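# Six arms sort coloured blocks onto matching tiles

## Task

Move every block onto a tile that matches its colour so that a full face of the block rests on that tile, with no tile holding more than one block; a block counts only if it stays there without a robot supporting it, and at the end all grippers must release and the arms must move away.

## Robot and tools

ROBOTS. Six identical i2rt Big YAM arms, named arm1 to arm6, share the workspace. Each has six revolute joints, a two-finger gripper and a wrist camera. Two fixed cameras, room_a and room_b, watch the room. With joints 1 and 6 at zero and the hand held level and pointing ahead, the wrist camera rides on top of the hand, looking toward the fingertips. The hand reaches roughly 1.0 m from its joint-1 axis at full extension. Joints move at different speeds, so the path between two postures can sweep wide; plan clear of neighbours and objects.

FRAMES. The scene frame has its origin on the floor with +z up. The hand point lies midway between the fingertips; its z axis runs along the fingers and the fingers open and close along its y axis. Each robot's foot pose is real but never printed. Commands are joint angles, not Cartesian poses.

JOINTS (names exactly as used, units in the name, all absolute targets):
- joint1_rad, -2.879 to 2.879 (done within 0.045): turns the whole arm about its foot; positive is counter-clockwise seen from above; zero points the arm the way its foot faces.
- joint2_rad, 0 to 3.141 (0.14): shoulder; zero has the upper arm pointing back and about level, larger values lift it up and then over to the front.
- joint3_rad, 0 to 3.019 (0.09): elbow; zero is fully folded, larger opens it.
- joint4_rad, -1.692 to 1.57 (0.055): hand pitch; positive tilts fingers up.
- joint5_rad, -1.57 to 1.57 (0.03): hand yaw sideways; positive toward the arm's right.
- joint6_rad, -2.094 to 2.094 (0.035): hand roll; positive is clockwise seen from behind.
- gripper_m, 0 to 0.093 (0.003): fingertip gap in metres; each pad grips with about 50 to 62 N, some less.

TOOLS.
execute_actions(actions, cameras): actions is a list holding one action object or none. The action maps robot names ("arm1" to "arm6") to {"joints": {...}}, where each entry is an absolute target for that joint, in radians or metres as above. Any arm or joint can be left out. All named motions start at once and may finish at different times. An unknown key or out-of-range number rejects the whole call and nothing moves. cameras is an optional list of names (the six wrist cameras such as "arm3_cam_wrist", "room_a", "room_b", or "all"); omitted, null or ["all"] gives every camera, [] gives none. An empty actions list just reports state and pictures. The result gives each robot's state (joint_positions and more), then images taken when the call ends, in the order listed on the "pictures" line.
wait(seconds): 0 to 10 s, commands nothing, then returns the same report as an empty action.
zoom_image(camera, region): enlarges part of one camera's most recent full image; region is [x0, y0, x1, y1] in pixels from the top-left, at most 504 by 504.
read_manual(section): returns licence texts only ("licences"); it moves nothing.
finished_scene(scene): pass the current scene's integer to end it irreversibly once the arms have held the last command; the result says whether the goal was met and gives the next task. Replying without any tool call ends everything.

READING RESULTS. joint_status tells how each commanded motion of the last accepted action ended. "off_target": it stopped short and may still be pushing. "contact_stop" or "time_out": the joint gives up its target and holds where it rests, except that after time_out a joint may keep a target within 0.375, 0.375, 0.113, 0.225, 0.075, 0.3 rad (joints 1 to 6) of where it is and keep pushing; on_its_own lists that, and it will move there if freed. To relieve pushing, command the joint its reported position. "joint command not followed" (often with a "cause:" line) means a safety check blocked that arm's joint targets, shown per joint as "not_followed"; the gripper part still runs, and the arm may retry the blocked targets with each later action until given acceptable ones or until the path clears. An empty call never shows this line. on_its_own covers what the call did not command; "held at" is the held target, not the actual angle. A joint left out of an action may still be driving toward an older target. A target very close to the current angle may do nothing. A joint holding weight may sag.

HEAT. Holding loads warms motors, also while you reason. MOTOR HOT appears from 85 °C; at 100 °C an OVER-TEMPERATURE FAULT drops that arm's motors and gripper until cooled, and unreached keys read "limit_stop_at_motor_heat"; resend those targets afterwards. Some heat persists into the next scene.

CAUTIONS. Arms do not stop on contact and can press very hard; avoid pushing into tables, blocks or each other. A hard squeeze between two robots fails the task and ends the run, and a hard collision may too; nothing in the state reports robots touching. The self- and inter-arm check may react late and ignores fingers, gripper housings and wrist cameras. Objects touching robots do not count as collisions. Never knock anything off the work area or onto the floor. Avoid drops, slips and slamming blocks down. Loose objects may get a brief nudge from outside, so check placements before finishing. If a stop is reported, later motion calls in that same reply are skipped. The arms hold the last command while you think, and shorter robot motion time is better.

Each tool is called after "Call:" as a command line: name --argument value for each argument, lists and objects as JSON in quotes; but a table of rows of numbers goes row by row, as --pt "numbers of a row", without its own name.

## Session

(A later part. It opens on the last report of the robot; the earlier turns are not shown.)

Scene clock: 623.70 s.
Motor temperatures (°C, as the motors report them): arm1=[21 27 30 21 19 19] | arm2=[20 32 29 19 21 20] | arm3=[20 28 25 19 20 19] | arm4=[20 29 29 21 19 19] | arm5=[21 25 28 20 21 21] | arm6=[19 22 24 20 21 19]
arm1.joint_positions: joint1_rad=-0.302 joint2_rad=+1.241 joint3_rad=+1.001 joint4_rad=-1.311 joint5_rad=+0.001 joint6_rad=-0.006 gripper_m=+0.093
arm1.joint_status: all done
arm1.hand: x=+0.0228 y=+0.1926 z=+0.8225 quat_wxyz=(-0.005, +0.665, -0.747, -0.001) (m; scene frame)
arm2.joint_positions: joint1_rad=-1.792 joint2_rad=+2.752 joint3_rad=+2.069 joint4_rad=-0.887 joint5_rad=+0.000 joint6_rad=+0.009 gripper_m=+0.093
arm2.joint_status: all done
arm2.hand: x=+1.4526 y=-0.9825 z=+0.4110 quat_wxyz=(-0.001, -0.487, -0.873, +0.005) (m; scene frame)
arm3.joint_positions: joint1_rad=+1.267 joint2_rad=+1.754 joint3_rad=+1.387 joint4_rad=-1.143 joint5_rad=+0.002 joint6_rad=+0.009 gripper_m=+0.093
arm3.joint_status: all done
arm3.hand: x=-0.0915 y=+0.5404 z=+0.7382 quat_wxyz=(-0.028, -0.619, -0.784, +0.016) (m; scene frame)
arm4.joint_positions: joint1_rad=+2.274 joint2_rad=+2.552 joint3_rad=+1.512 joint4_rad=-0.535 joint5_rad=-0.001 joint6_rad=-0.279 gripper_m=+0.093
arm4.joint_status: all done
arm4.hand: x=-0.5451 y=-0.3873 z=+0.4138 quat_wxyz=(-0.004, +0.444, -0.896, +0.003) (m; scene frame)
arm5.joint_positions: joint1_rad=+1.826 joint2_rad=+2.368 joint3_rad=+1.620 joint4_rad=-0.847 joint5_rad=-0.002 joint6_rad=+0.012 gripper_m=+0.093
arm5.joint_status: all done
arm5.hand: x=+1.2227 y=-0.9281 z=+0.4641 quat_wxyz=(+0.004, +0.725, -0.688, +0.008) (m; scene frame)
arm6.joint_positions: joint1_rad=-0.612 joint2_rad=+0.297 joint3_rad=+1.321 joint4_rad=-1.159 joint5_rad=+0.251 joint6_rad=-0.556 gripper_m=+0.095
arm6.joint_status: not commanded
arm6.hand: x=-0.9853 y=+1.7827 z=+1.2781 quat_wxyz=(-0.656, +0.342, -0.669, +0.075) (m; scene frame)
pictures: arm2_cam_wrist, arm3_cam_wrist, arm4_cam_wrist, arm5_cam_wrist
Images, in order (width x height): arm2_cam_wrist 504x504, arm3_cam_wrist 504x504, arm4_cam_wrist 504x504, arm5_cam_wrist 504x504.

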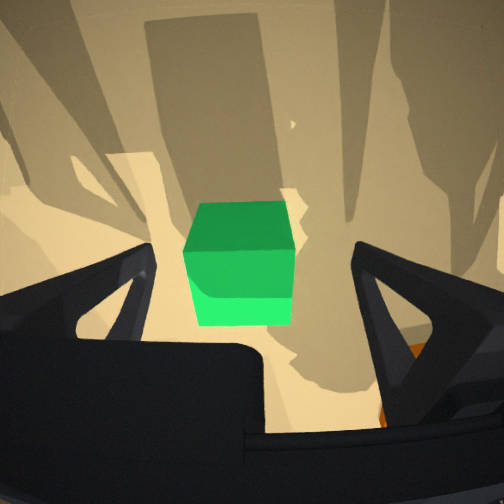

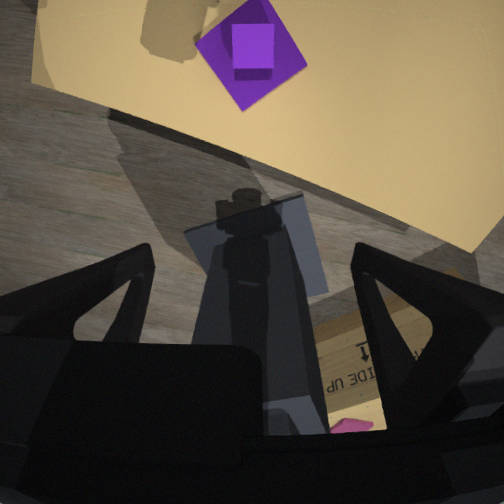

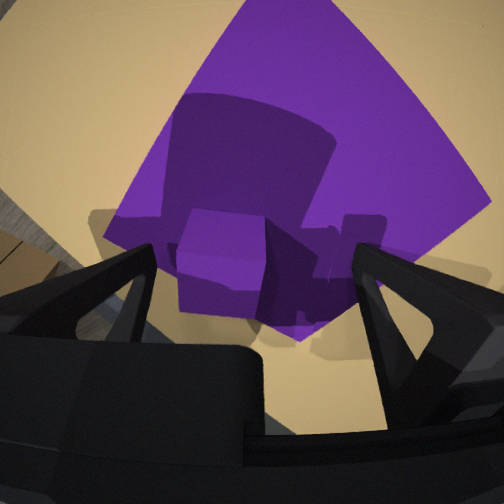

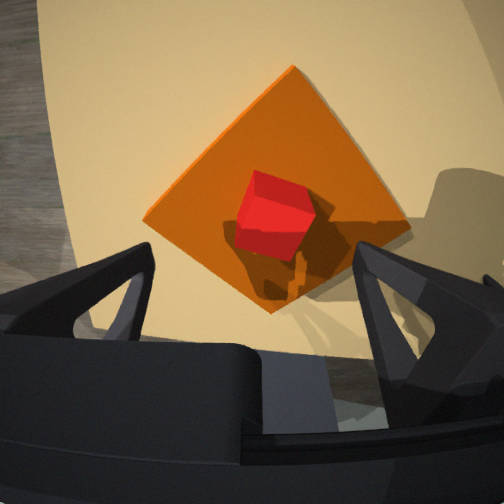

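Call:
execute_actions --actions '[]'

Scene clock: 643.57 s.
Motor temperatures (°C, as the motors report them): arm1=[21 27 30 21 19 19] | arm2=[20 33 29 19 21 20] | arm3=[20 27 26 19 20 19] | arm4=[20 29 29 21 19 19] | arm5=[21 27 28 20 21 21] | arm6=[19 22 24 20 21 19]
arm1.joint_positions: joint1_rad=-0.302 joint2_rad=+1.241 joint3_rad=+1.001 joint4_rad=-1.311 joint5_rad=+0.001 joint6_rad=-0.006 gripper_m=+0.093
arm1.joint_status: all done
arm1.hand: x=+0.0228 y=+0.1926 z=+0.8225 quat_wxyz=(-0.005, +0.665, -0.747, -0.001) (m; scene frame)
arm2.joint_positions: joint1_rad=-1.792 joint2_rad=+2.752 joint3_rad=+2.069 joint4_rad=-0.887 joint5_rad=+0.000 joint6_rad=+0.009 gripper_m=+0.093
arm2.joint_status: all done
arm2.hand: x=+1.4526 y=-0.9825 z=+0.4110 quat_wxyz=(-0.001, -0.487, -0.873, +0.005) (m; scene frame)
arm3.joint_positions: joint1_rad=+1.267 joint2_rad=+1.754 joint3_rad=+1.387 joint4_rad=-1.143 joint5_rad=+0.002 joint6_rad=+0.009 gripper_m=+0.093
arm3.joint_status: all done
arm3.hand: x=-0.0915 y=+0.5404 z=+0.7382 quat_wxyz=(-0.028, -0.619, -0.784, +0.016) (m; scene frame)
arm4.joint_positions: joint1_rad=+2.274 joint2_rad=+2.552 joint3_rad=+1.512 joint4_rad=-0.535 joint5_rad=-0.001 joint6_rad=-0.279 gripper_m=+0.093
arm4.joint_status: all done
arm4.hand: x=-0.5451 y=-0.3873 z=+0.4138 quat_wxyz=(-0.004, +0.444, -0.896, +0.003) (m; scene frame)
arm5.joint_positions: joint1_rad=+1.826 joint2_rad=+2.368 joint3_rad=+1.620 joint4_rad=-0.847 joint5_rad=-0.002 joint6_rad=+0.012 gripper_m=+0.093
arm5.joint_status: all done
arm5.hand: x=+1.2227 y=-0.9281 z=+0.4641 quat_wxyz=(+0.004, +0.725, -0.688, +0.008) (m; scene frame)
arm6.joint_positions: joint1_rad=-0.612 joint2_rad=+0.297 joint3_rad=+1.321 joint4_rad=-1.159 joint5_rad=+0.251 joint6_rad=-0.556 gripper_m=+0.095
arm6.joint_status: not commanded
arm6.hand: x=-0.9853 y=+1.7827 z=+1.2781 quat_wxyz=(-0.656, +0.342, -0.669, +0.075) (m; scene frame)
pictures: arm1_cam_wrist, arm2_cam_wrist, arm3_cam_wrist, arm4_cam_wrist, arm5_cam_wrist, arm6_cam_wrist, room_a, room_b
Images, in order (width x height): arm1_cam_wrist 504x504, arm2_cam_wrist 504x504, arm3_cam_wrist 504x504, arm4_cam_wrist 504x504, arm5_cam_wrist 504x504, arm6_cam_wrist 504x504, room_a 504x504, room_b 504x504.

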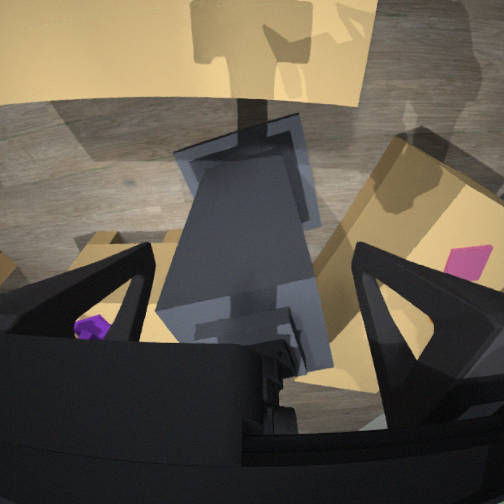

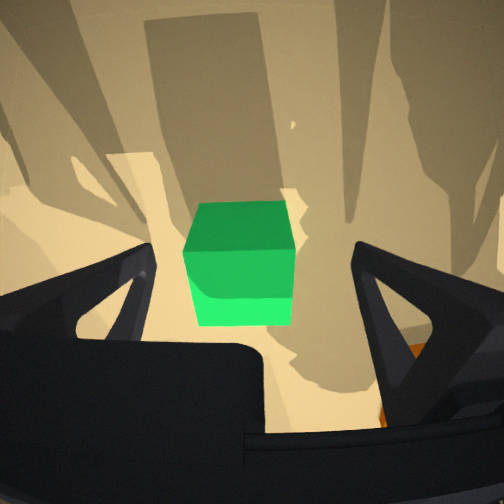

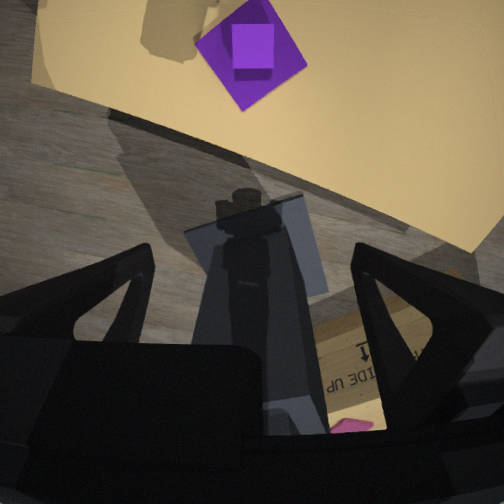

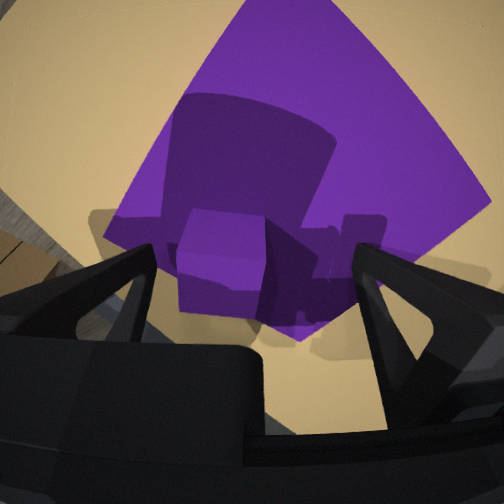

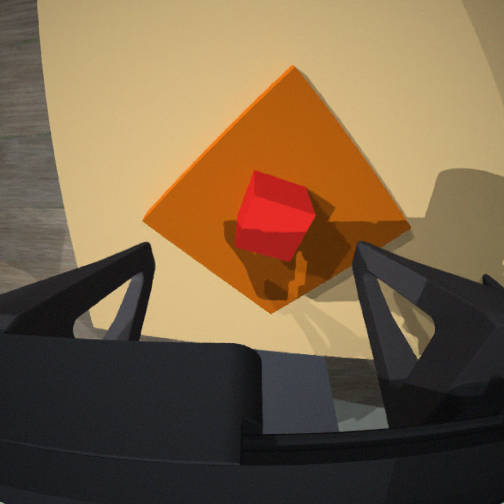

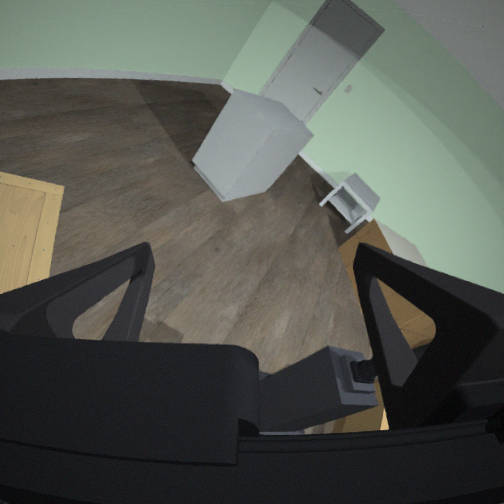

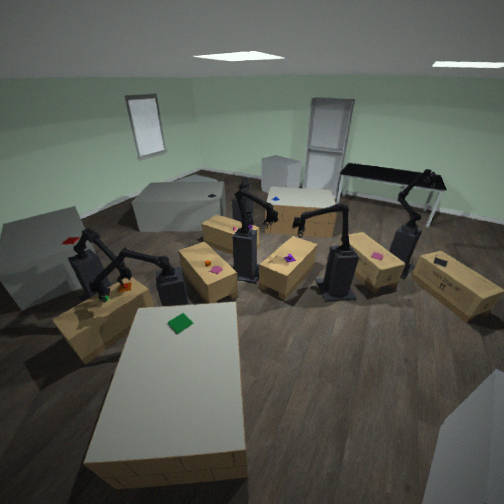

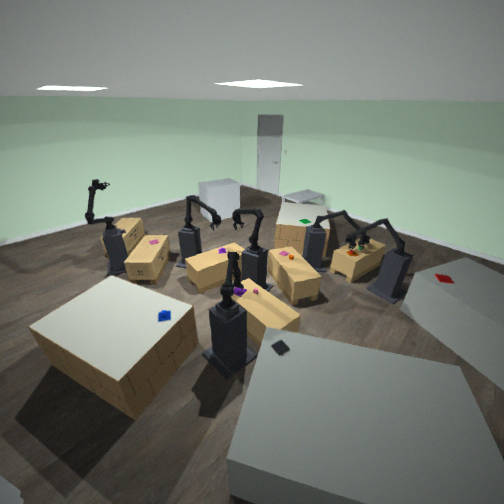

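Call:
zoom_image --camera "arm5_cam_wrist" --region '[180, 140, 380, 340]'

Call:
zoom_image --camera "arm4_cam_wrist" --region '[90, 170, 390, 360]'

Region (180, 140, 380, 340) of arm5_cam_wrist's 504x504 image, scaled by 2.520, with more detail than that image has.

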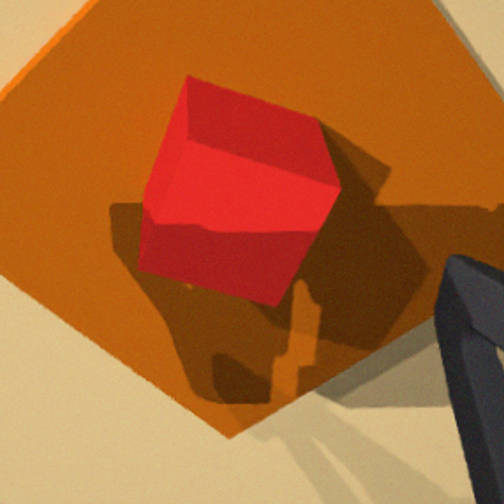

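Region (90, 170, 390, 360) of arm4_cam_wrist's 504x504 image, scaled by 1.680, with more detail than that image has; it fills the top 319 rows of this view, and the rest is white.

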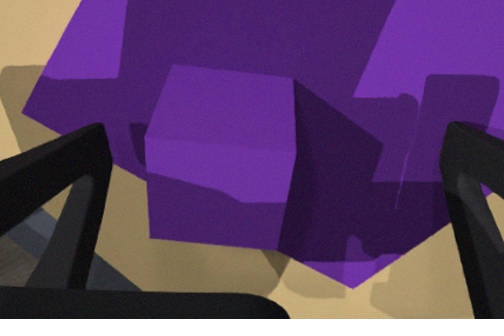

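Call:
execute_actions --actions '[{"arm2": {"joints": {"gripper_m": 0.015}}, "arm5": {"joints": {"joint1_rad": 1.81, "joint2_rad": 2.421, "joint3_rad": 1.66, "joint4_rad": -0.77, "joint6_rad": 0.345}}, "arm4": {"joints": {"joint1_rad": 2.18}}, "arm1": {"joints": {"joint1_rad": -0.17}}, "arm3": {"joints": {"joint2_rad": 1.62, "joint3_rad": 1.28}}}]' --cameras '["arm2_cam_wrist", "arm4_cam_wrist", "arm5_cam_wrist"]'

Scene clock: 702.30 s.
Motor temperatures (°C, as the motors report them): arm1=[21 26 30 21 19 19] | arm2=[20 35 29 19 21 20] | arm3=[20 26 26 19 20 19] | arm4=[20 29 29 21 19 19] | arm5=[21 28 28 20 21 21] | arm6=[19 22 24 20 21 19]
arm1.joint_positions: joint1_rad=-0.165 joint2_rad=+1.241 joint3_rad=+1.001 joint4_rad=-1.311 joint5_rad=+0.001 joint6_rad=-0.006 gripper_m=+0.093
arm1.joint_status: all done
arm1.hand: x=-0.0233 y=+0.1952 z=+0.8224 quat_wxyz=(-0.004, +0.714, -0.700, -0.002) (m; scene frame)
arm2.joint_positions: joint1_rad=-1.792 joint2_rad=+2.752 joint3_rad=+2.069 joint4_rad=-0.887 joint5_rad=+0.000 joint6_rad=+0.008 gripper_m=+0.038
arm2.joint_status: gripper_m off_target (ended at +0.038, target +0.015)
arm2.hand: x=+1.4526 y=-0.9825 z=+0.4110 quat_wxyz=(-0.001, -0.487, -0.873, +0.005) (m; scene frame)
arm3.joint_positions: joint1_rad=+1.267 joint2_rad=+1.626 joint3_rad=+1.268 joint4_rad=-1.148 joint5_rad=+0.002 joint6_rad=+0.009 gripper_m=+0.093
arm3.joint_status: all done
arm3.hand: x=-0.1025 y=+0.5839 z=+0.7556 quat_wxyz=(-0.029, -0.619, -0.784, +0.017) (m; scene frame)
arm4.joint_positions: joint1_rad=+2.172 joint2_rad=+2.552 joint3_rad=+1.512 joint4_rad=-0.535 joint5_rad=-0.001 joint6_rad=-0.278 gripper_m=+0.093
arm4.joint_status: all done
arm4.hand: x=-0.5128 y=-0.4356 z=+0.4143 quat_wxyz=(-0.004, +0.397, -0.918, +0.002) (m; scene frame)
arm5.joint_positions: joint1_rad=+1.817 joint2_rad=+2.436 joint3_rad=+1.624 joint4_rad=-0.786 joint5_rad=-0.002 joint6_rad=+0.333 gripper_m=+0.093
arm5.joint_status: all done
arm5.hand: x=+1.2285 y=-0.9312 z=+0.4250 quat_wxyz=(+0.003, +0.603, -0.798, +0.010) (m; scene frame)
arm6.joint_positions: joint1_rad=-0.612 joint2_rad=+0.297 joint3_rad=+1.321 joint4_rad=-1.159 joint5_rad=+0.251 joint6_rad=-0.556 gripper_m=+0.095
arm6.joint_status: not commanded
arm6.hand: x=-0.9853 y=+1.7827 z=+1.2781 quat_wxyz=(-0.656, +0.342, -0.669, +0.075) (m; scene frame)
pictures: arm2_cam_wrist, arm4_cam_wrist, arm5_cam_wrist
Images, in order (width x height): arm2_cam_wrist 504x504, arm4_cam_wrist 504x504, arm5_cam_wrist 504x504.

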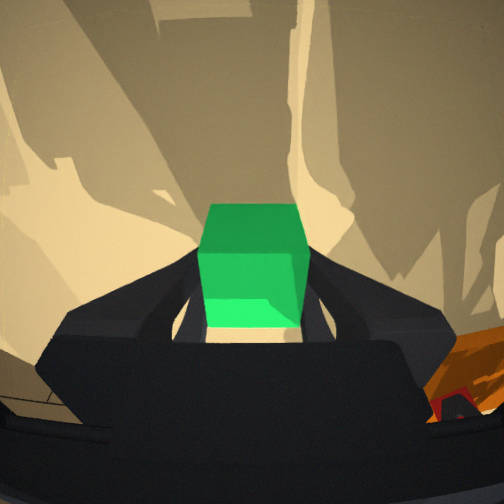

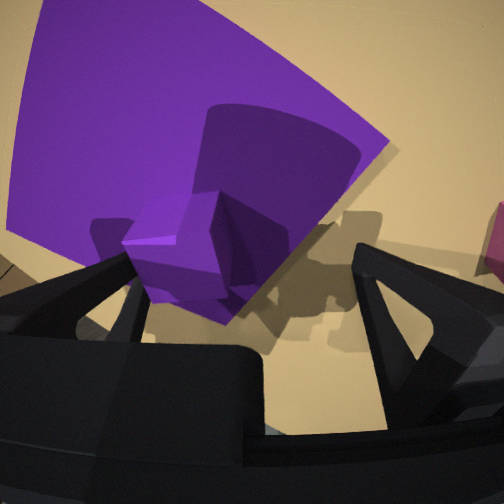

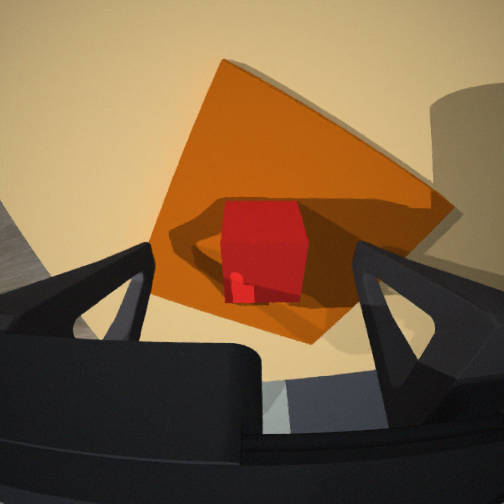

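Call:
zoom_image --camera "arm4_cam_wrist" --region '[0, 100, 400, 350]'

Region (0, 100, 400, 350) of arm4_cam_wrist's 504x504 image, scaled by 1.260, with more detail than that image has; it fills the top 315 rows of this view, and the rest is white.

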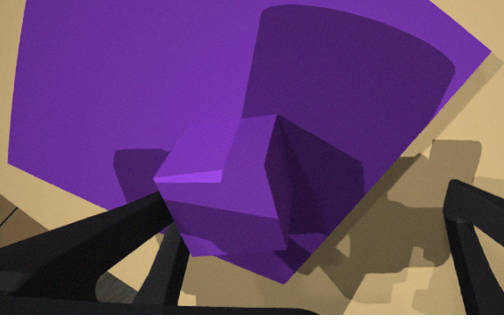

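Call:
execute_actions --actions '[{"arm2": {"joints": {"joint1_rad": -0.8, "joint2_rad": 1.86, "joint3_rad": 1.52, "joint4_rad": -1.2}}, "arm5": {"joints": {"gripper_m": 0.012}}, "arm4": {"joints": {"joint1_rad": 2.2, "joint2_rad": 1.5, "joint3_rad": 1.16, "joint4_rad": -1.23}}, "arm1": {"joints": {"joint1_rad": 0.9}}, "arm3": {"joints": {"joint2_rad": 1.25, "joint3_rad": 1.0, "joint4_rad": -1.3}}}]' --cameras '["arm2_cam_wrist", "arm4_cam_wrist", "arm5_cam_wrist", "room_a"]'

Scene clock: 732.63 s.
Motor temperatures (°C, as the motors report them): arm1=[21 26 30 21 19 19] | arm2=[20 35 29 19 21 20] | arm3=[20 26 26 19 20 19] | arm4=[20 29 29 21 19 19] | arm5=[21 28 28 20 21 21] | arm6=[19 22 24 20 21 19]
arm1.joint_positions: joint1_rad=+0.899 joint2_rad=+1.242 joint3_rad=+1.001 joint4_rad=-1.311 joint5_rad=+0.001 joint6_rad=-0.006 gripper_m=+0.093
arm1.joint_status: all done
arm1.hand: x=-0.3181 y=+0.0170 z=+0.8235 quat_wxyz=(+0.002, +0.970, -0.241, -0.006) (m; scene frame)
arm2.joint_positions: joint1_rad=-0.790 joint2_rad=+1.849 joint3_rad=+1.519 joint4_rad=-1.187 joint5_rad=-0.003 joint6_rad=+0.006 gripper_m=+0.038
arm2.joint_status: all done
arm2.hand: x=+1.6499 y=-0.3945 z=+0.7866 quat_wxyz=(-0.025, -0.006, -1.000, +0.003) (m; scene frame)
arm3.joint_positions: joint1_rad=+1.267 joint2_rad=+1.244 joint3_rad=+0.993 joint4_rad=-1.297 joint5_rad=+0.002 joint6_rad=+0.009 gripper_m=+0.093
arm3.joint_status: all done
arm3.hand: x=-0.1376 y=+0.7236 z=+0.7998 quat_wxyz=(-0.012, -0.620, -0.785, +0.004) (m; scene frame)
arm4.joint_positions: joint1_rad=+2.190 joint2_rad=+1.481 joint3_rad=+1.166 joint4_rad=-1.214 joint5_rad=-0.001 joint6_rad=-0.278 gripper_m=+0.093
arm4.joint_status: all done
arm4.hand: x=-0.6405 y=-0.4993 z=+0.8534 quat_wxyz=(-0.026, +0.405, -0.914, -0.001) (m; scene frame)
arm5.joint_positions: joint1_rad=+1.817 joint2_rad=+2.436 joint3_rad=+1.624 joint4_rad=-0.786 joint5_rad=-0.001 joint6_rad=+0.334 gripper_m=+0.031
arm5.joint_status: gripper_m off_target (ended at +0.031, target +0.012)
arm5.hand: x=+1.2286 y=-0.9312 z=+0.4250 quat_wxyz=(+0.003, +0.602, -0.798, +0.010) (m; scene frame)
arm6.joint_positions: joint1_rad=-0.612 joint2_rad=+0.297 joint3_rad=+1.321 joint4_rad=-1.159 joint5_rad=+0.251 joint6_rad=-0.556 gripper_m=+0.095
arm6.joint_status: not commanded
arm6.hand: x=-0.9853 y=+1.7827 z=+1.2781 quat_wxyz=(-0.656, +0.342, -0.669, +0.075) (m; scene frame)
pictures: arm2_cam_wrist, arm4_cam_wrist, arm5_cam_wrist, room_a
Images, in order (width x height): arm2_cam_wrist 504x504, arm4_cam_wrist 504x504, arm5_cam_wrist 504x504, room_a 504x504.

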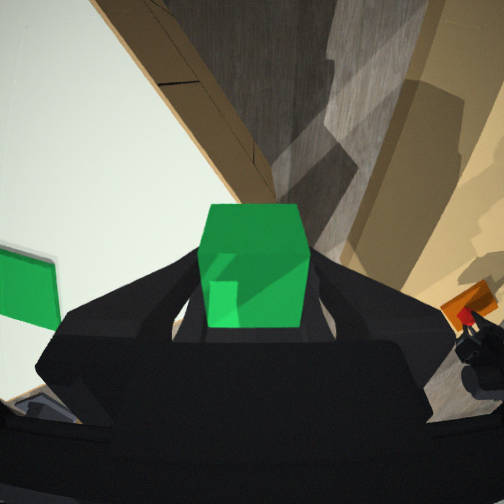

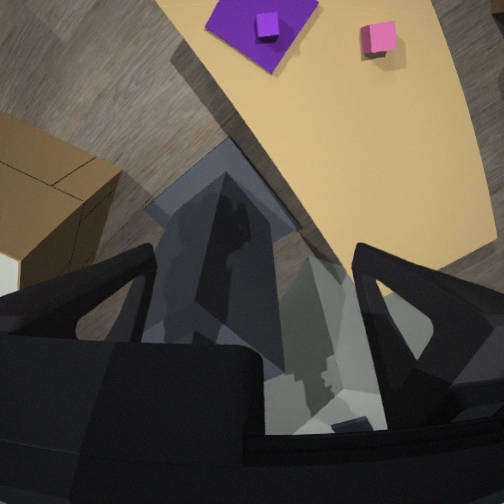

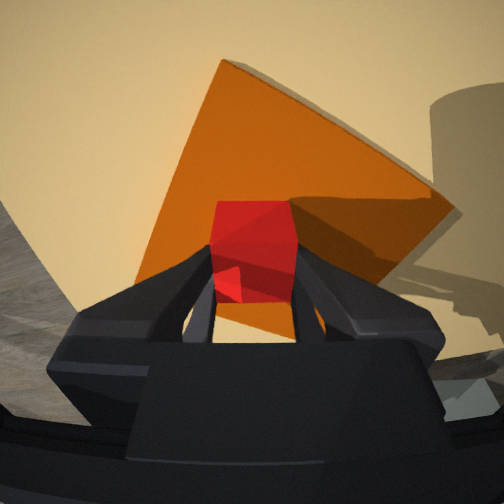

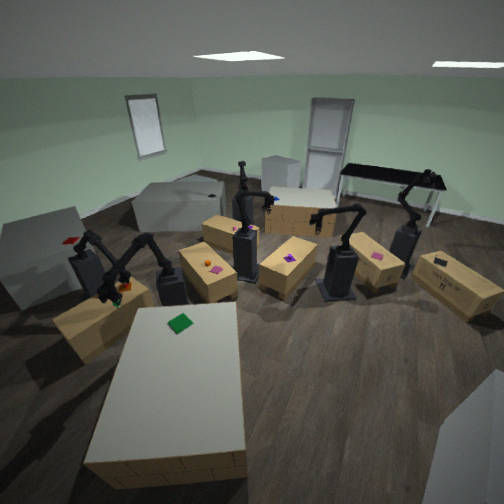

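Call:
zoom_image --camera "arm2_cam_wrist" --region '[0, 200, 160, 360]'

Call:
zoom_image --camera "arm4_cam_wrist" --region '[180, 0, 440, 100]'

Region (0, 200, 160, 360) of arm2_cam_wrist's 504x504 image, scaled by 3.150, with more detail than that image has.

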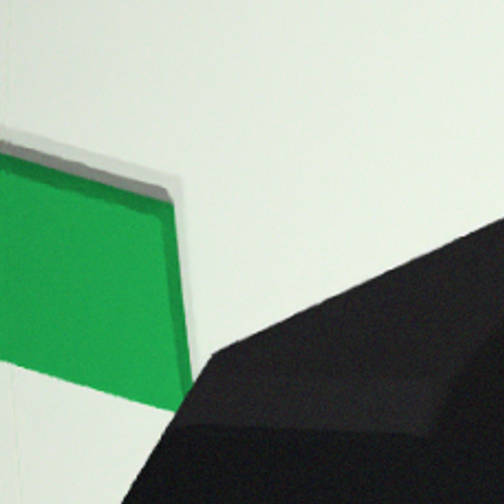

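Region (180, 0, 440, 100) of arm4_cam_wrist's 504x504 image, scaled by 1.938, with more detail than that image has; it fills the top 194 rows of this view, and the rest is white.

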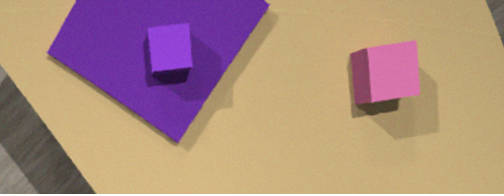

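Call:
execute_actions --actions '[{"arm2": {"joints": {"joint1_rad": -0.16, "joint2_rad": 1.87, "joint3_rad": 1.31, "joint4_rad": -0.99}}, "arm5": {"joints": {"joint1_rad": 0.75, "joint2_rad": 1.87, "joint3_rad": 1.53, "joint4_rad": -1.19}}, "arm4": {"joints": {"joint1_rad": 1.1}}, "arm1": {"joints": {"joint1_rad": 2.21, "joint2_rad": 2.245, "joint3_rad": 1.36, "joint4_rad": -0.67}}}]' --cameras '["arm1_cam_wrist", "arm2_cam_wrist", "arm5_cam_wrist"]'

Scene clock: 781.50 s.
Motor temperatures (°C, as the motors report them): arm1=[21 25 31 21 19 19] | arm2=[20 32 29 19 21 20] | arm3=[20 24 26 19 20 19] | arm4=[20 26 30 21 19 19] | arm5=[21 29 28 20 21 21] | arm6=[19 22 24 20 21 19]
arm1.joint_positions: joint1_rad=+2.217 joint2_rad=+2.247 joint3_rad=+1.352 joint4_rad=-0.674 joint5_rad=-0.002 joint6_rad=-0.005 gripper_m=+0.093
arm1.joint_status: all done
arm1.hand: x=-0.3925 y=-0.5524 z=+0.4950 quat_wxyz=(+0.007, +0.915, +0.403, -0.001) (m; scene frame)
arm2.joint_positions: joint1_rad=-0.150 joint2_rad=+1.876 joint3_rad=+1.311 joint4_rad=-1.001 joint5_rad=-0.002 joint6_rad=+0.006 gripper_m=+0.038
arm2.joint_status: all done
arm2.hand: x=+1.5068 y=-0.0819 z=+0.6988 quat_wxyz=(+0.001, +0.308, -0.951, +0.002) (m; scene frame)
arm3.joint_positions: joint1_rad=+1.267 joint2_rad=+1.244 joint3_rad=+0.993 joint4_rad=-1.297 joint5_rad=+0.002 joint6_rad=+0.009 gripper_m=+0.093
arm3.joint_status: not commanded
arm3.hand: x=-0.1376 y=+0.7236 z=+0.7998 quat_wxyz=(-0.012, -0.620, -0.785, +0.004) (m; scene frame)
arm4.joint_positions: joint1_rad=+1.103 joint2_rad=+1.489 joint3_rad=+1.166 joint4_rad=-1.214 joint5_rad=-0.001 joint6_rad=-0.278 gripper_m=+0.093
arm4.joint_status: all done
arm4.hand: x=-0.6346 y=-0.9430 z=+0.8508 quat_wxyz=(-0.022, -0.126, -0.992, +0.006) (m; scene frame)
arm5.joint_positions: joint1_rad=+0.743 joint2_rad=+1.885 joint3_rad=+1.524 joint4_rad=-1.176 joint5_rad=+0.002 joint6_rad=+0.336 gripper_m=+0.031
arm5.joint_status: all done
arm5.hand: x=+1.7452 y=-1.2447 z=+0.7131 quat_wxyz=(-0.019, +0.108, -0.994, -0.010) (m; scene frame)
arm6.joint_positions: joint1_rad=-0.612 joint2_rad=+0.297 joint3_rad=+1.321 joint4_rad=-1.159 joint5_rad=+0.251 joint6_rad=-0.556 gripper_m=+0.095
arm6.joint_status: not commanded
arm6.hand: x=-0.9853 y=+1.7827 z=+1.2781 quat_wxyz=(-0.656, +0.342, -0.669, +0.075) (m; scene frame)
pictures: arm1_cam_wrist, arm2_cam_wrist, arm5_cam_wrist
Images, in order (width x height): arm1_cam_wrist 504x504, arm2_cam_wrist 504x504, arm5_cam_wrist 504x504.

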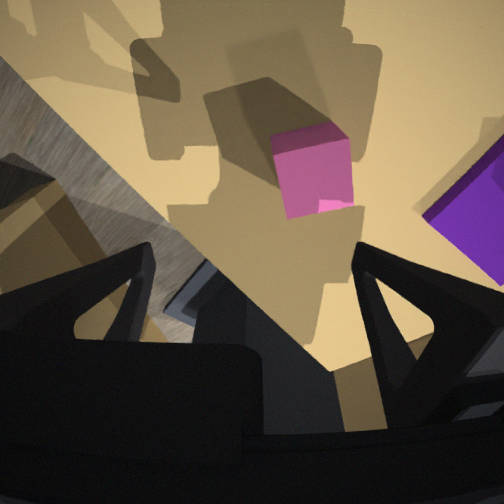

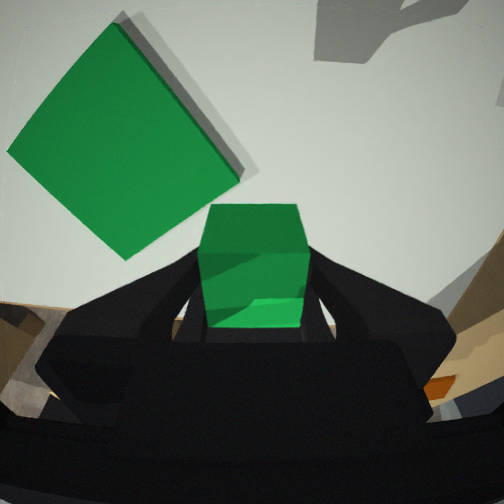

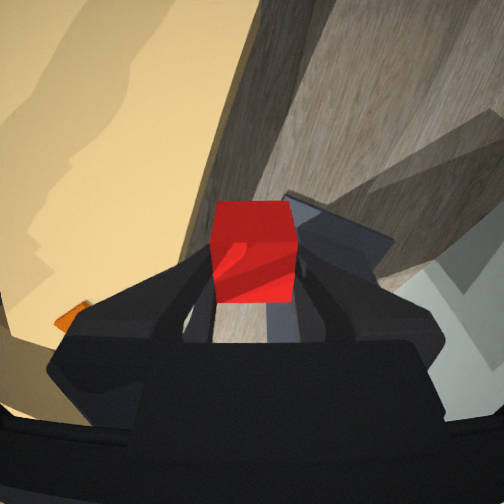

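Call:
zoom_image --camera "arm2_cam_wrist" --region '[0, 0, 280, 280]'

Call:
zoom_image --camera "arm1_cam_wrist" --region '[230, 90, 390, 250]'

Region (0, 0, 280, 280) of arm2_cam_wrist's 504x504 image, scaled by 1.800, with more detail than that image has.

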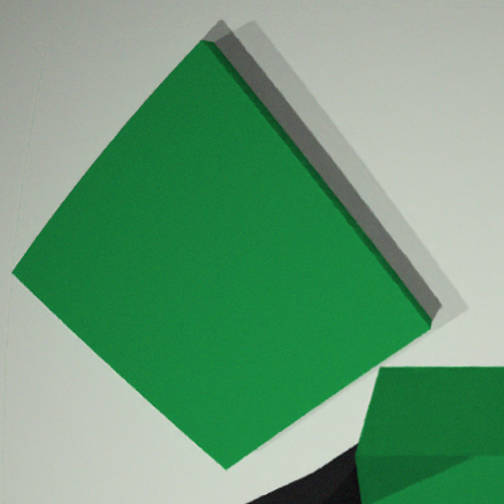

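Region (230, 90, 390, 250) of arm1_cam_wrist's 504x504 image, scaled by 3.150, with more detail than that image has.

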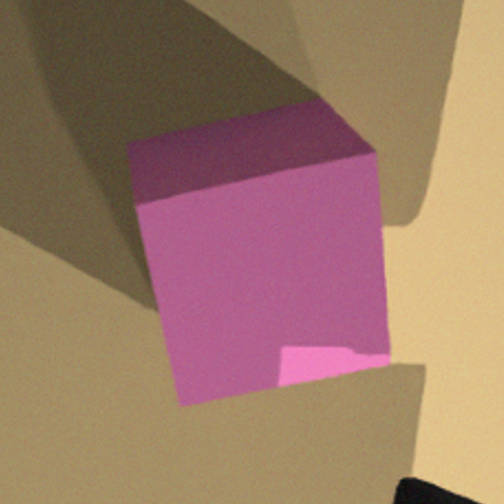

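Call:
execute_actions --actions '[{"arm2": {"joints": {"joint1_rad": 0.047, "joint2_rad": 2.045, "joint3_rad": 1.31, "joint4_rad": -0.80}}, "arm5": {"joints": {"joint1_rad": 0.15}}, "arm1": {"joints": {"joint1_rad": 2.15, "joint2_rad": 2.448, "joint3_rad": 1.462, "joint4_rad": -0.572, "joint6_rad": -0.33}}}]' --cameras '["arm1_cam_wrist", "arm2_cam_wrist"]'

Scene clock: 824.47 s.
Motor temperatures (°C, as the motors report them): arm1=[21 27 29 21 19 19] | arm2=[20 32 28 19 21 20] | arm3=[20 24 26 19 20 19] | arm4=[20 26 30 21 19 19] | arm5=[21 28 28 20 21 21] | arm6=[19 22 24 20 21 19]
arm1.joint_positions: joint1_rad=+2.144 joint2_rad=+2.453 joint3_rad=+1.455 joint4_rad=-0.574 joint5_rad=-0.001 joint6_rad=-0.322 gripper_m=+0.093
arm1.joint_status: all done
arm1.hand: x=-0.4309 y=-0.5338 z=+0.4073 quat_wxyz=(+0.006, +0.859, +0.511, -0.001) (m; scene frame)
arm2.joint_positions: joint1_rad=+0.054 joint2_rad=+2.064 joint3_rad=+1.301 joint4_rad=-0.815 joint5_rad=-0.001 joint6_rad=+0.006 gripper_m=+0.038
arm2.joint_status: all done
arm2.hand: x=+1.4422 y=+0.0044 z=+0.5990 quat_wxyz=(+0.008, +0.404, -0.915, +0.005) (m; scene frame)
arm3.joint_positions: joint1_rad=+1.267 joint2_rad=+1.244 joint3_rad=+0.993 joint4_rad=-1.297 joint5_rad=+0.002 joint6_rad=+0.009 gripper_m=+0.093
arm3.joint_status: not commanded
arm3.hand: x=-0.1376 y=+0.7236 z=+0.7998 quat_wxyz=(-0.012, -0.620, -0.785, +0.004) (m; scene frame)
arm4.joint_positions: joint1_rad=+1.103 joint2_rad=+1.489 joint3_rad=+1.166 joint4_rad=-1.214 joint5_rad=-0.001 joint6_rad=-0.278 gripper_m=+0.093
arm4.joint_status: not commanded
arm4.hand: x=-0.6346 y=-0.9430 z=+0.8508 quat_wxyz=(-0.022, -0.126, -0.992, +0.006) (m; scene frame)
arm5.joint_positions: joint1_rad=+0.157 joint2_rad=+1.885 joint3_rad=+1.524 joint4_rad=-1.176 joint5_rad=+0.002 joint6_rad=+0.336 gripper_m=+0.031
arm5.joint_status: all done
arm5.hand: x=+1.8292 y=-1.5626 z=+0.7112 quat_wxyz=(-0.019, -0.184, -0.983, -0.006) (m; scene frame)
arm6.joint_positions: joint1_rad=-0.612 joint2_rad=+0.297 joint3_rad=+1.321 joint4_rad=-1.159 joint5_rad=+0.251 joint6_rad=-0.556 gripper_m=+0.095
arm6.joint_status: not commanded
arm6.hand: x=-0.9853 y=+1.7827 z=+1.2781 quat_wxyz=(-0.656, +0.342, -0.669, +0.075) (m; scene frame)
pictures: arm1_cam_wrist, arm2_cam_wrist
Images, in order (width x height): arm1_cam_wrist 504x504, arm2_cam_wrist 504x504.

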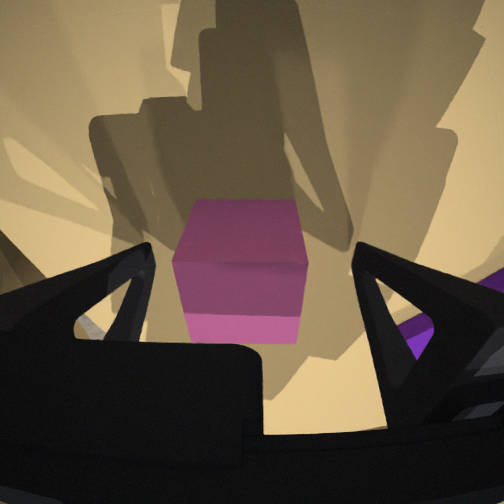

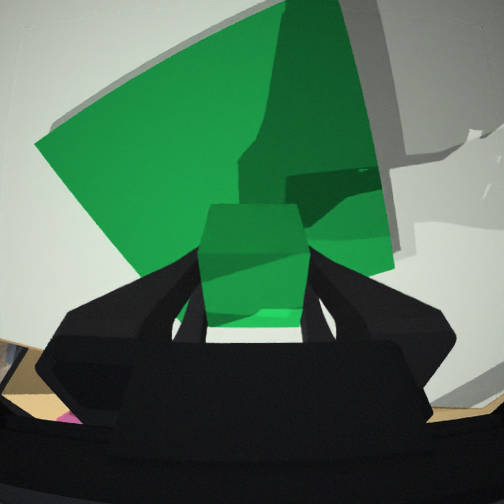

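Call:
zoom_image --camera "arm2_cam_wrist" --region '[0, 100, 440, 340]'

Region (0, 100, 440, 340) of arm2_cam_wrist's 504x504 image, scaled by 1.145, with more detail than that image has; it fills the top 275 rows of this view, and the rest is white.

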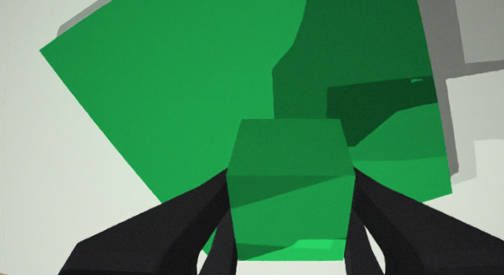

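Call:
execute_actions --actions '[{"arm2": {"joints": {"joint2_rad": 2.08, "joint4_rad": -0.755}}, "arm5": {"joints": {"joint1_rad": 0.05}}, "arm1": {"joints": {"gripper_m": 0.02}}}]' --cameras '["arm1_cam_wrist", "arm2_cam_wrist"]'

Scene clock: 837.83 s.
Motor temperatures (°C, as the motors report them): arm1=[21 28 29 21 19 19] | arm2=[20 32 28 19 21 20] | arm3=[20 23 26 19 20 19] | arm4=[20 26 30 21 19 19] | arm5=[21 28 28 20 21 21] | arm6=[19 22 24 20 21 19]
arm1.joint_positions: joint1_rad=+2.144 joint2_rad=+2.453 joint3_rad=+1.455 joint4_rad=-0.574 joint5_rad=-0.001 joint6_rad=-0.323 gripper_m=+0.041
arm1.joint_status: gripper_m off_target (ended at +0.041, target +0.020)
arm1.hand: x=-0.4309 y=-0.5338 z=+0.4073 quat_wxyz=(+0.006, +0.859, +0.512, -0.001) (m; scene frame)
arm2.joint_positions: joint1_rad=+0.054 joint2_rad=+2.064 joint3_rad=+1.301 joint4_rad=-0.772 joint5_rad=-0.001 joint6_rad=+0.006 gripper_m=+0.038
arm2.joint_status: all done
arm2.hand: x=+1.4493 y=+0.0123 z=+0.5991 quat_wxyz=(-0.012, +0.404, -0.915, -0.004) (m; scene frame)
arm3.joint_positions: joint1_rad=+1.267 joint2_rad=+1.244 joint3_rad=+0.993 joint4_rad=-1.297 joint5_rad=+0.002 joint6_rad=+0.009 gripper_m=+0.093
arm3.joint_status: not commanded
arm3.hand: x=-0.1376 y=+0.7236 z=+0.7998 quat_wxyz=(-0.012, -0.620, -0.785, +0.004) (m; scene frame)
arm4.joint_positions: joint1_rad=+1.103 joint2_rad=+1.489 joint3_rad=+1.166 joint4_rad=-1.214 joint5_rad=-0.001 joint6_rad=-0.278 gripper_m=+0.093
arm4.joint_status: not commanded
arm4.hand: x=-0.6346 y=-0.9430 z=+0.8508 quat_wxyz=(-0.022, -0.126, -0.992, +0.006) (m; scene frame)
arm5.joint_positions: joint1_rad=+0.046 joint2_rad=+1.885 joint3_rad=+1.524 joint4_rad=-1.176 joint5_rad=+0.002 joint6_rad=+0.336 gripper_m=+0.031
arm5.joint_status: all done
arm5.hand: x=+1.8235 y=-1.6251 z=+0.7106 quat_wxyz=(-0.019, -0.238, -0.971, -0.005) (m; scene frame)
arm6.joint_positions: joint1_rad=-0.612 joint2_rad=+0.297 joint3_rad=+1.321 joint4_rad=-1.159 joint5_rad=+0.251 joint6_rad=-0.556 gripper_m=+0.095
arm6.joint_status: not commanded
arm6.hand: x=-0.9853 y=+1.7827 z=+1.2781 quat_wxyz=(-0.656, +0.342, -0.669, +0.075) (m; scene frame)
pictures: arm1_cam_wrist, arm2_cam_wrist
Images, in order (width x height): arm1_cam_wrist 504x504, arm2_cam_wrist 504x504.

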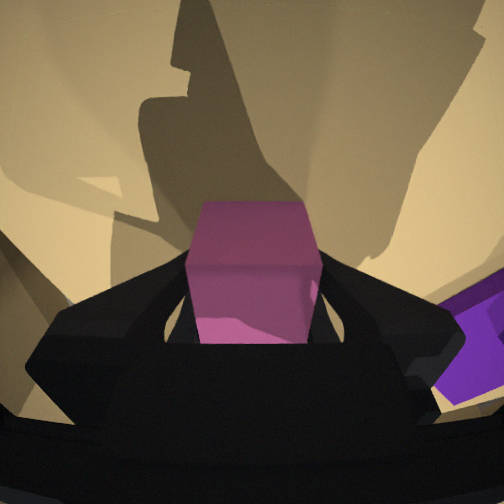

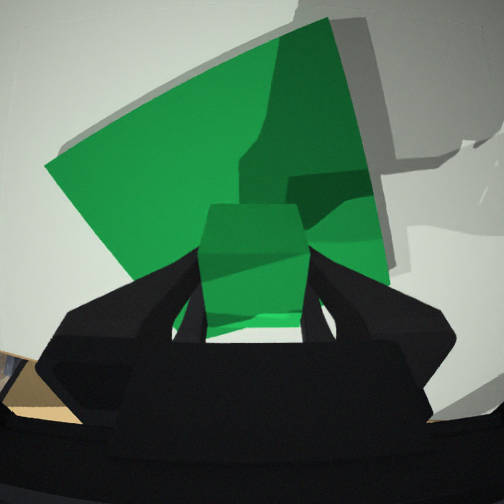

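Call:
execute_actions --actions '[{"arm2": {"joints": {"joint2_rad": 2.096}}, "arm5": {"joints": {"joint1_rad": -0.07}}, "arm1": {"joints": {"joint2_rad": 2.34, "joint3_rad": 1.40, "joint4_rad": -0.63}}}]' --cameras '["arm2_cam_wrist"]'

Scene clock: 852.60 s.
Motor temperatures (°C, as the motors report them): arm1=[21 28 29 21 19 19] | arm2=[20 32 28 19 21 20] | arm3=[20 23 26 19 20 19] | arm4=[20 25 30 21 19 19] | arm5=[21 28 28 20 21 21] | arm6=[19 22 24 20 21 19]
arm1.joint_positions: joint1_rad=+2.144 joint2_rad=+2.329 joint3_rad=+1.396 joint4_rad=-0.626 joint5_rad=-0.001 joint6_rad=-0.323 gripper_m=+0.041
arm1.joint_status: all done
arm1.hand: x=-0.4293 y=-0.5315 z=+0.4614 quat_wxyz=(+0.007, +0.859, +0.512, -0.008) (m; scene frame)
arm2.joint_positions: joint1_rad=+0.054 joint2_rad=+2.084 joint3_rad=+1.301 joint4_rad=-0.772 joint5_rad=-0.001 joint6_rad=+0.006 gripper_m=+0.038
arm2.joint_status: all done
arm2.hand: x=+1.4465 y=+0.0092 z=+0.5890 quat_wxyz=(-0.003, +0.404, -0.915, +0.000) (m; scene frame)
arm3.joint_positions: joint1_rad=+1.267 joint2_rad=+1.244 joint3_rad=+0.993 joint4_rad=-1.297 joint5_rad=+0.002 joint6_rad=+0.009 gripper_m=+0.093
arm3.joint_status: not commanded
arm3.hand: x=-0.1376 y=+0.7236 z=+0.7998 quat_wxyz=(-0.012, -0.620, -0.785, +0.004) (m; scene frame)
arm4.joint_positions: joint1_rad=+1.103 joint2_rad=+1.489 joint3_rad=+1.166 joint4_rad=-1.214 joint5_rad=-0.001 joint6_rad=-0.278 gripper_m=+0.093
arm4.joint_status: not commanded
arm4.hand: x=-0.6346 y=-0.9430 z=+0.8508 quat_wxyz=(-0.022, -0.126, -0.992, +0.006) (m; scene frame)
arm5.joint_positions: joint1_rad=-0.072 joint2_rad=+1.885 joint3_rad=+1.524 joint4_rad=-1.176 joint5_rad=+0.001 joint6_rad=+0.336 gripper_m=+0.031
arm5.joint_status: all done
arm5.hand: x=+1.8098 y=-1.6911 z=+0.7100 quat_wxyz=(-0.019, -0.295, -0.955, -0.005) (m; scene frame)
arm6.joint_positions: joint1_rad=-0.612 joint2_rad=+0.297 joint3_rad=+1.321 joint4_rad=-1.159 joint5_rad=+0.251 joint6_rad=-0.556 gripper_m=+0.095
arm6.joint_status: not commanded
arm6.hand: x=-0.9853 y=+1.7827 z=+1.2781 quat_wxyz=(-0.656, +0.342, -0.669, +0.075) (m; scene frame)
pictures: arm2_cam_wrist
Images, in order (width x height): arm2_cam_wrist 504x504.

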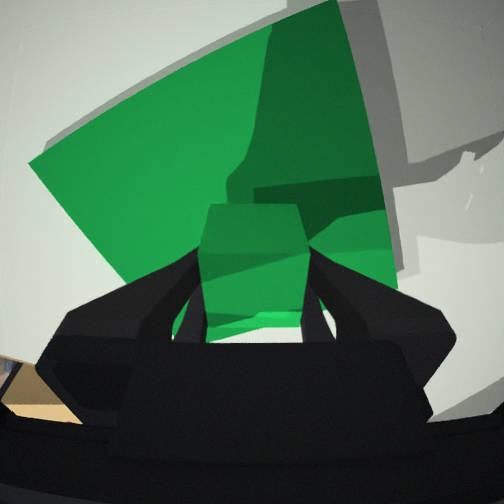

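Call:
execute_actions --actions '[{"arm2": {"joints": {"joint2_rad": 2.121, "joint4_rad": -0.74}}, "arm5": {"joints": {"joint1_rad": -0.19}}, "arm1": {"joints": {"joint2_rad": 2.22, "joint3_rad": 1.34, "joint4_rad": -0.69}}}]' --cameras '["arm2_cam_wrist"]'

Scene clock: 859.17 s.
Motor temperatures (°C, as the motors report them): arm1=[21 28 29 21 19 19] | arm2=[20 32 28 19 21 20] | arm3=[20 23 26 19 20 19] | arm4=[20 25 30 21 19 19] | arm5=[21 28 28 20 21 21] | arm6=[19 22 24 20 21 19]
arm1.joint_positions: joint1_rad=+2.144 joint2_rad=+2.209 joint3_rad=+1.333 joint4_rad=-0.687 joint5_rad=-0.001 joint6_rad=-0.323 gripper_m=+0.041
arm1.joint_status: all done
arm1.hand: x=-0.4198 y=-0.5220 z=+0.5101 quat_wxyz=(+0.007, +0.859, +0.512, -0.006) (m; scene frame)
arm2.joint_positions: joint1_rad=+0.054 joint2_rad=+2.106 joint3_rad=+1.301 joint4_rad=-0.754 joint5_rad=-0.001 joint6_rad=+0.006 gripper_m=+0.038
arm2.joint_status: all done
arm2.hand: x=+1.4460 y=+0.0086 z=+0.5773 quat_wxyz=(-0.001, +0.404, -0.915, +0.001) (m; scene frame)
arm3.joint_positions: joint1_rad=+1.267 joint2_rad=+1.244 joint3_rad=+0.993 joint4_rad=-1.297 joint5_rad=+0.002 joint6_rad=+0.009 gripper_m=+0.093
arm3.joint_status: not commanded
arm3.hand: x=-0.1376 y=+0.7236 z=+0.7998 quat_wxyz=(-0.012, -0.620, -0.785, +0.004) (m; scene frame)
arm4.joint_positions: joint1_rad=+1.103 joint2_rad=+1.489 joint3_rad=+1.166 joint4_rad=-1.214 joint5_rad=-0.001 joint6_rad=-0.278 gripper_m=+0.093
arm4.joint_status: not commanded
arm4.hand: x=-0.6346 y=-0.9430 z=+0.8508 quat_wxyz=(-0.022, -0.126, -0.992, +0.006) (m; scene frame)
arm5.joint_positions: joint1_rad=-0.192 joint2_rad=+1.885 joint3_rad=+1.524 joint4_rad=-1.176 joint5_rad=+0.001 joint6_rad=+0.336 gripper_m=+0.031
arm5.joint_status: all done
arm5.hand: x=+1.7881 y=-1.7559 z=+0.7094 quat_wxyz=(-0.018, -0.352, -0.936, -0.004) (m; scene frame)
arm6.joint_positions: joint1_rad=-0.612 joint2_rad=+0.297 joint3_rad=+1.321 joint4_rad=-1.159 joint5_rad=+0.251 joint6_rad=-0.556 gripper_m=+0.095
arm6.joint_status: not commanded
arm6.hand: x=-0.9853 y=+1.7827 z=+1.2781 quat_wxyz=(-0.656, +0.342, -0.669, +0.075) (m; scene frame)
pictures: arm2_cam_wrist
Images, in order (width x height): arm2_cam_wrist 504x504.

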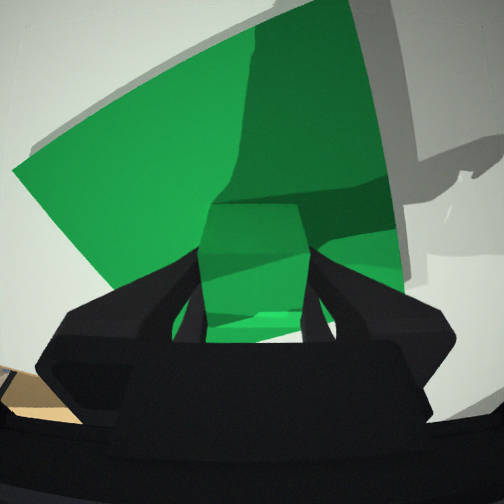

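Call:
execute_actions --actions '[{"arm2": {"joints": {"gripper_m": 0.093, "joint2_rad": 2.11, "joint3_rad": 1.53, "joint4_rad": -0.96}}, "arm5": {"joints": {"joint1_rad": -0.4}}, "arm1": {"joints": {"joint2_rad": 2.0, "joint3_rad": 1.25, "joint4_rad": -0.82}}}]' --cameras '["arm2_cam_wrist"]'

Scene clock: 873.30 s.
Motor temperatures (°C, as the motors report them): arm1=[21 28 29 21 19 19] | arm2=[20 32 28 19 21 20] | arm3=[20 23 26 19 20 19] | arm4=[20 25 30 21 19 19] | arm5=[21 28 28 20 21 21] | arm6=[19 22 24 20 21 19]
arm1.joint_positions: joint1_rad=+2.144 joint2_rad=+1.987 joint3_rad=+1.238 joint4_rad=-0.814 joint5_rad=-0.001 joint6_rad=-0.323 gripper_m=+0.041
arm1.joint_status: all done
arm1.hand: x=-0.3982 y=-0.5006 z=+0.5986 quat_wxyz=(+0.007, +0.859, +0.512, -0.006) (m; scene frame)
arm2.joint_positions: joint1_rad=+0.054 joint2_rad=+2.107 joint3_rad=+1.500 joint4_rad=-0.946 joint5_rad=-0.001 joint6_rad=+0.006 gripper_m=+0.093
arm2.joint_status: all done
arm2.hand: x=+1.4804 y=+0.0470 z=+0.6344 quat_wxyz=(-0.004, +0.404, -0.915, -0.001) (m; scene frame)
arm3.joint_positions: joint1_rad=+1.267 joint2_rad=+1.244 joint3_rad=+0.993 joint4_rad=-1.297 joint5_rad=+0.002 joint6_rad=+0.009 gripper_m=+0.093
arm3.joint_status: not commanded
arm3.hand: x=-0.1376 y=+0.7236 z=+0.7998 quat_wxyz=(-0.012, -0.620, -0.785, +0.004) (m; scene frame)
arm4.joint_positions: joint1_rad=+1.103 joint2_rad=+1.489 joint3_rad=+1.166 joint4_rad=-1.214 joint5_rad=-0.001 joint6_rad=-0.278 gripper_m=+0.093
arm4.joint_status: not commanded
arm4.hand: x=-0.6346 y=-0.9430 z=+0.8508 quat_wxyz=(-0.022, -0.126, -0.992, +0.006) (m; scene frame)
arm5.joint_positions: joint1_rad=-0.395 joint2_rad=+1.885 joint3_rad=+1.524 joint4_rad=-1.176 joint5_rad=+0.000 joint6_rad=+0.336 gripper_m=+0.031
arm5.joint_status: all done
arm5.hand: x=+1.7344 y=-1.8577 z=+0.7082 quat_wxyz=(-0.018, -0.445, -0.895, -0.003) (m; scene frame)
arm6.joint_positions: joint1_rad=-0.612 joint2_rad=+0.297 joint3_rad=+1.321 joint4_rad=-1.159 joint5_rad=+0.251 joint6_rad=-0.556 gripper_m=+0.095
arm6.joint_status: not commanded
arm6.hand: x=-0.9853 y=+1.7827 z=+1.2781 quat_wxyz=(-0.656, +0.342, -0.669, +0.075) (m; scene frame)
pictures: arm2_cam_wrist
Images, in order (width x height): arm2_cam_wrist 504x504.

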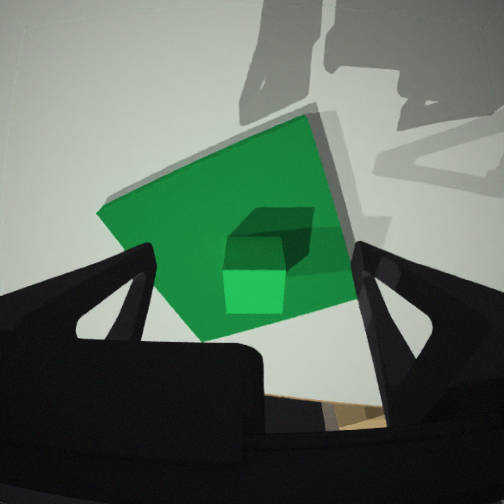

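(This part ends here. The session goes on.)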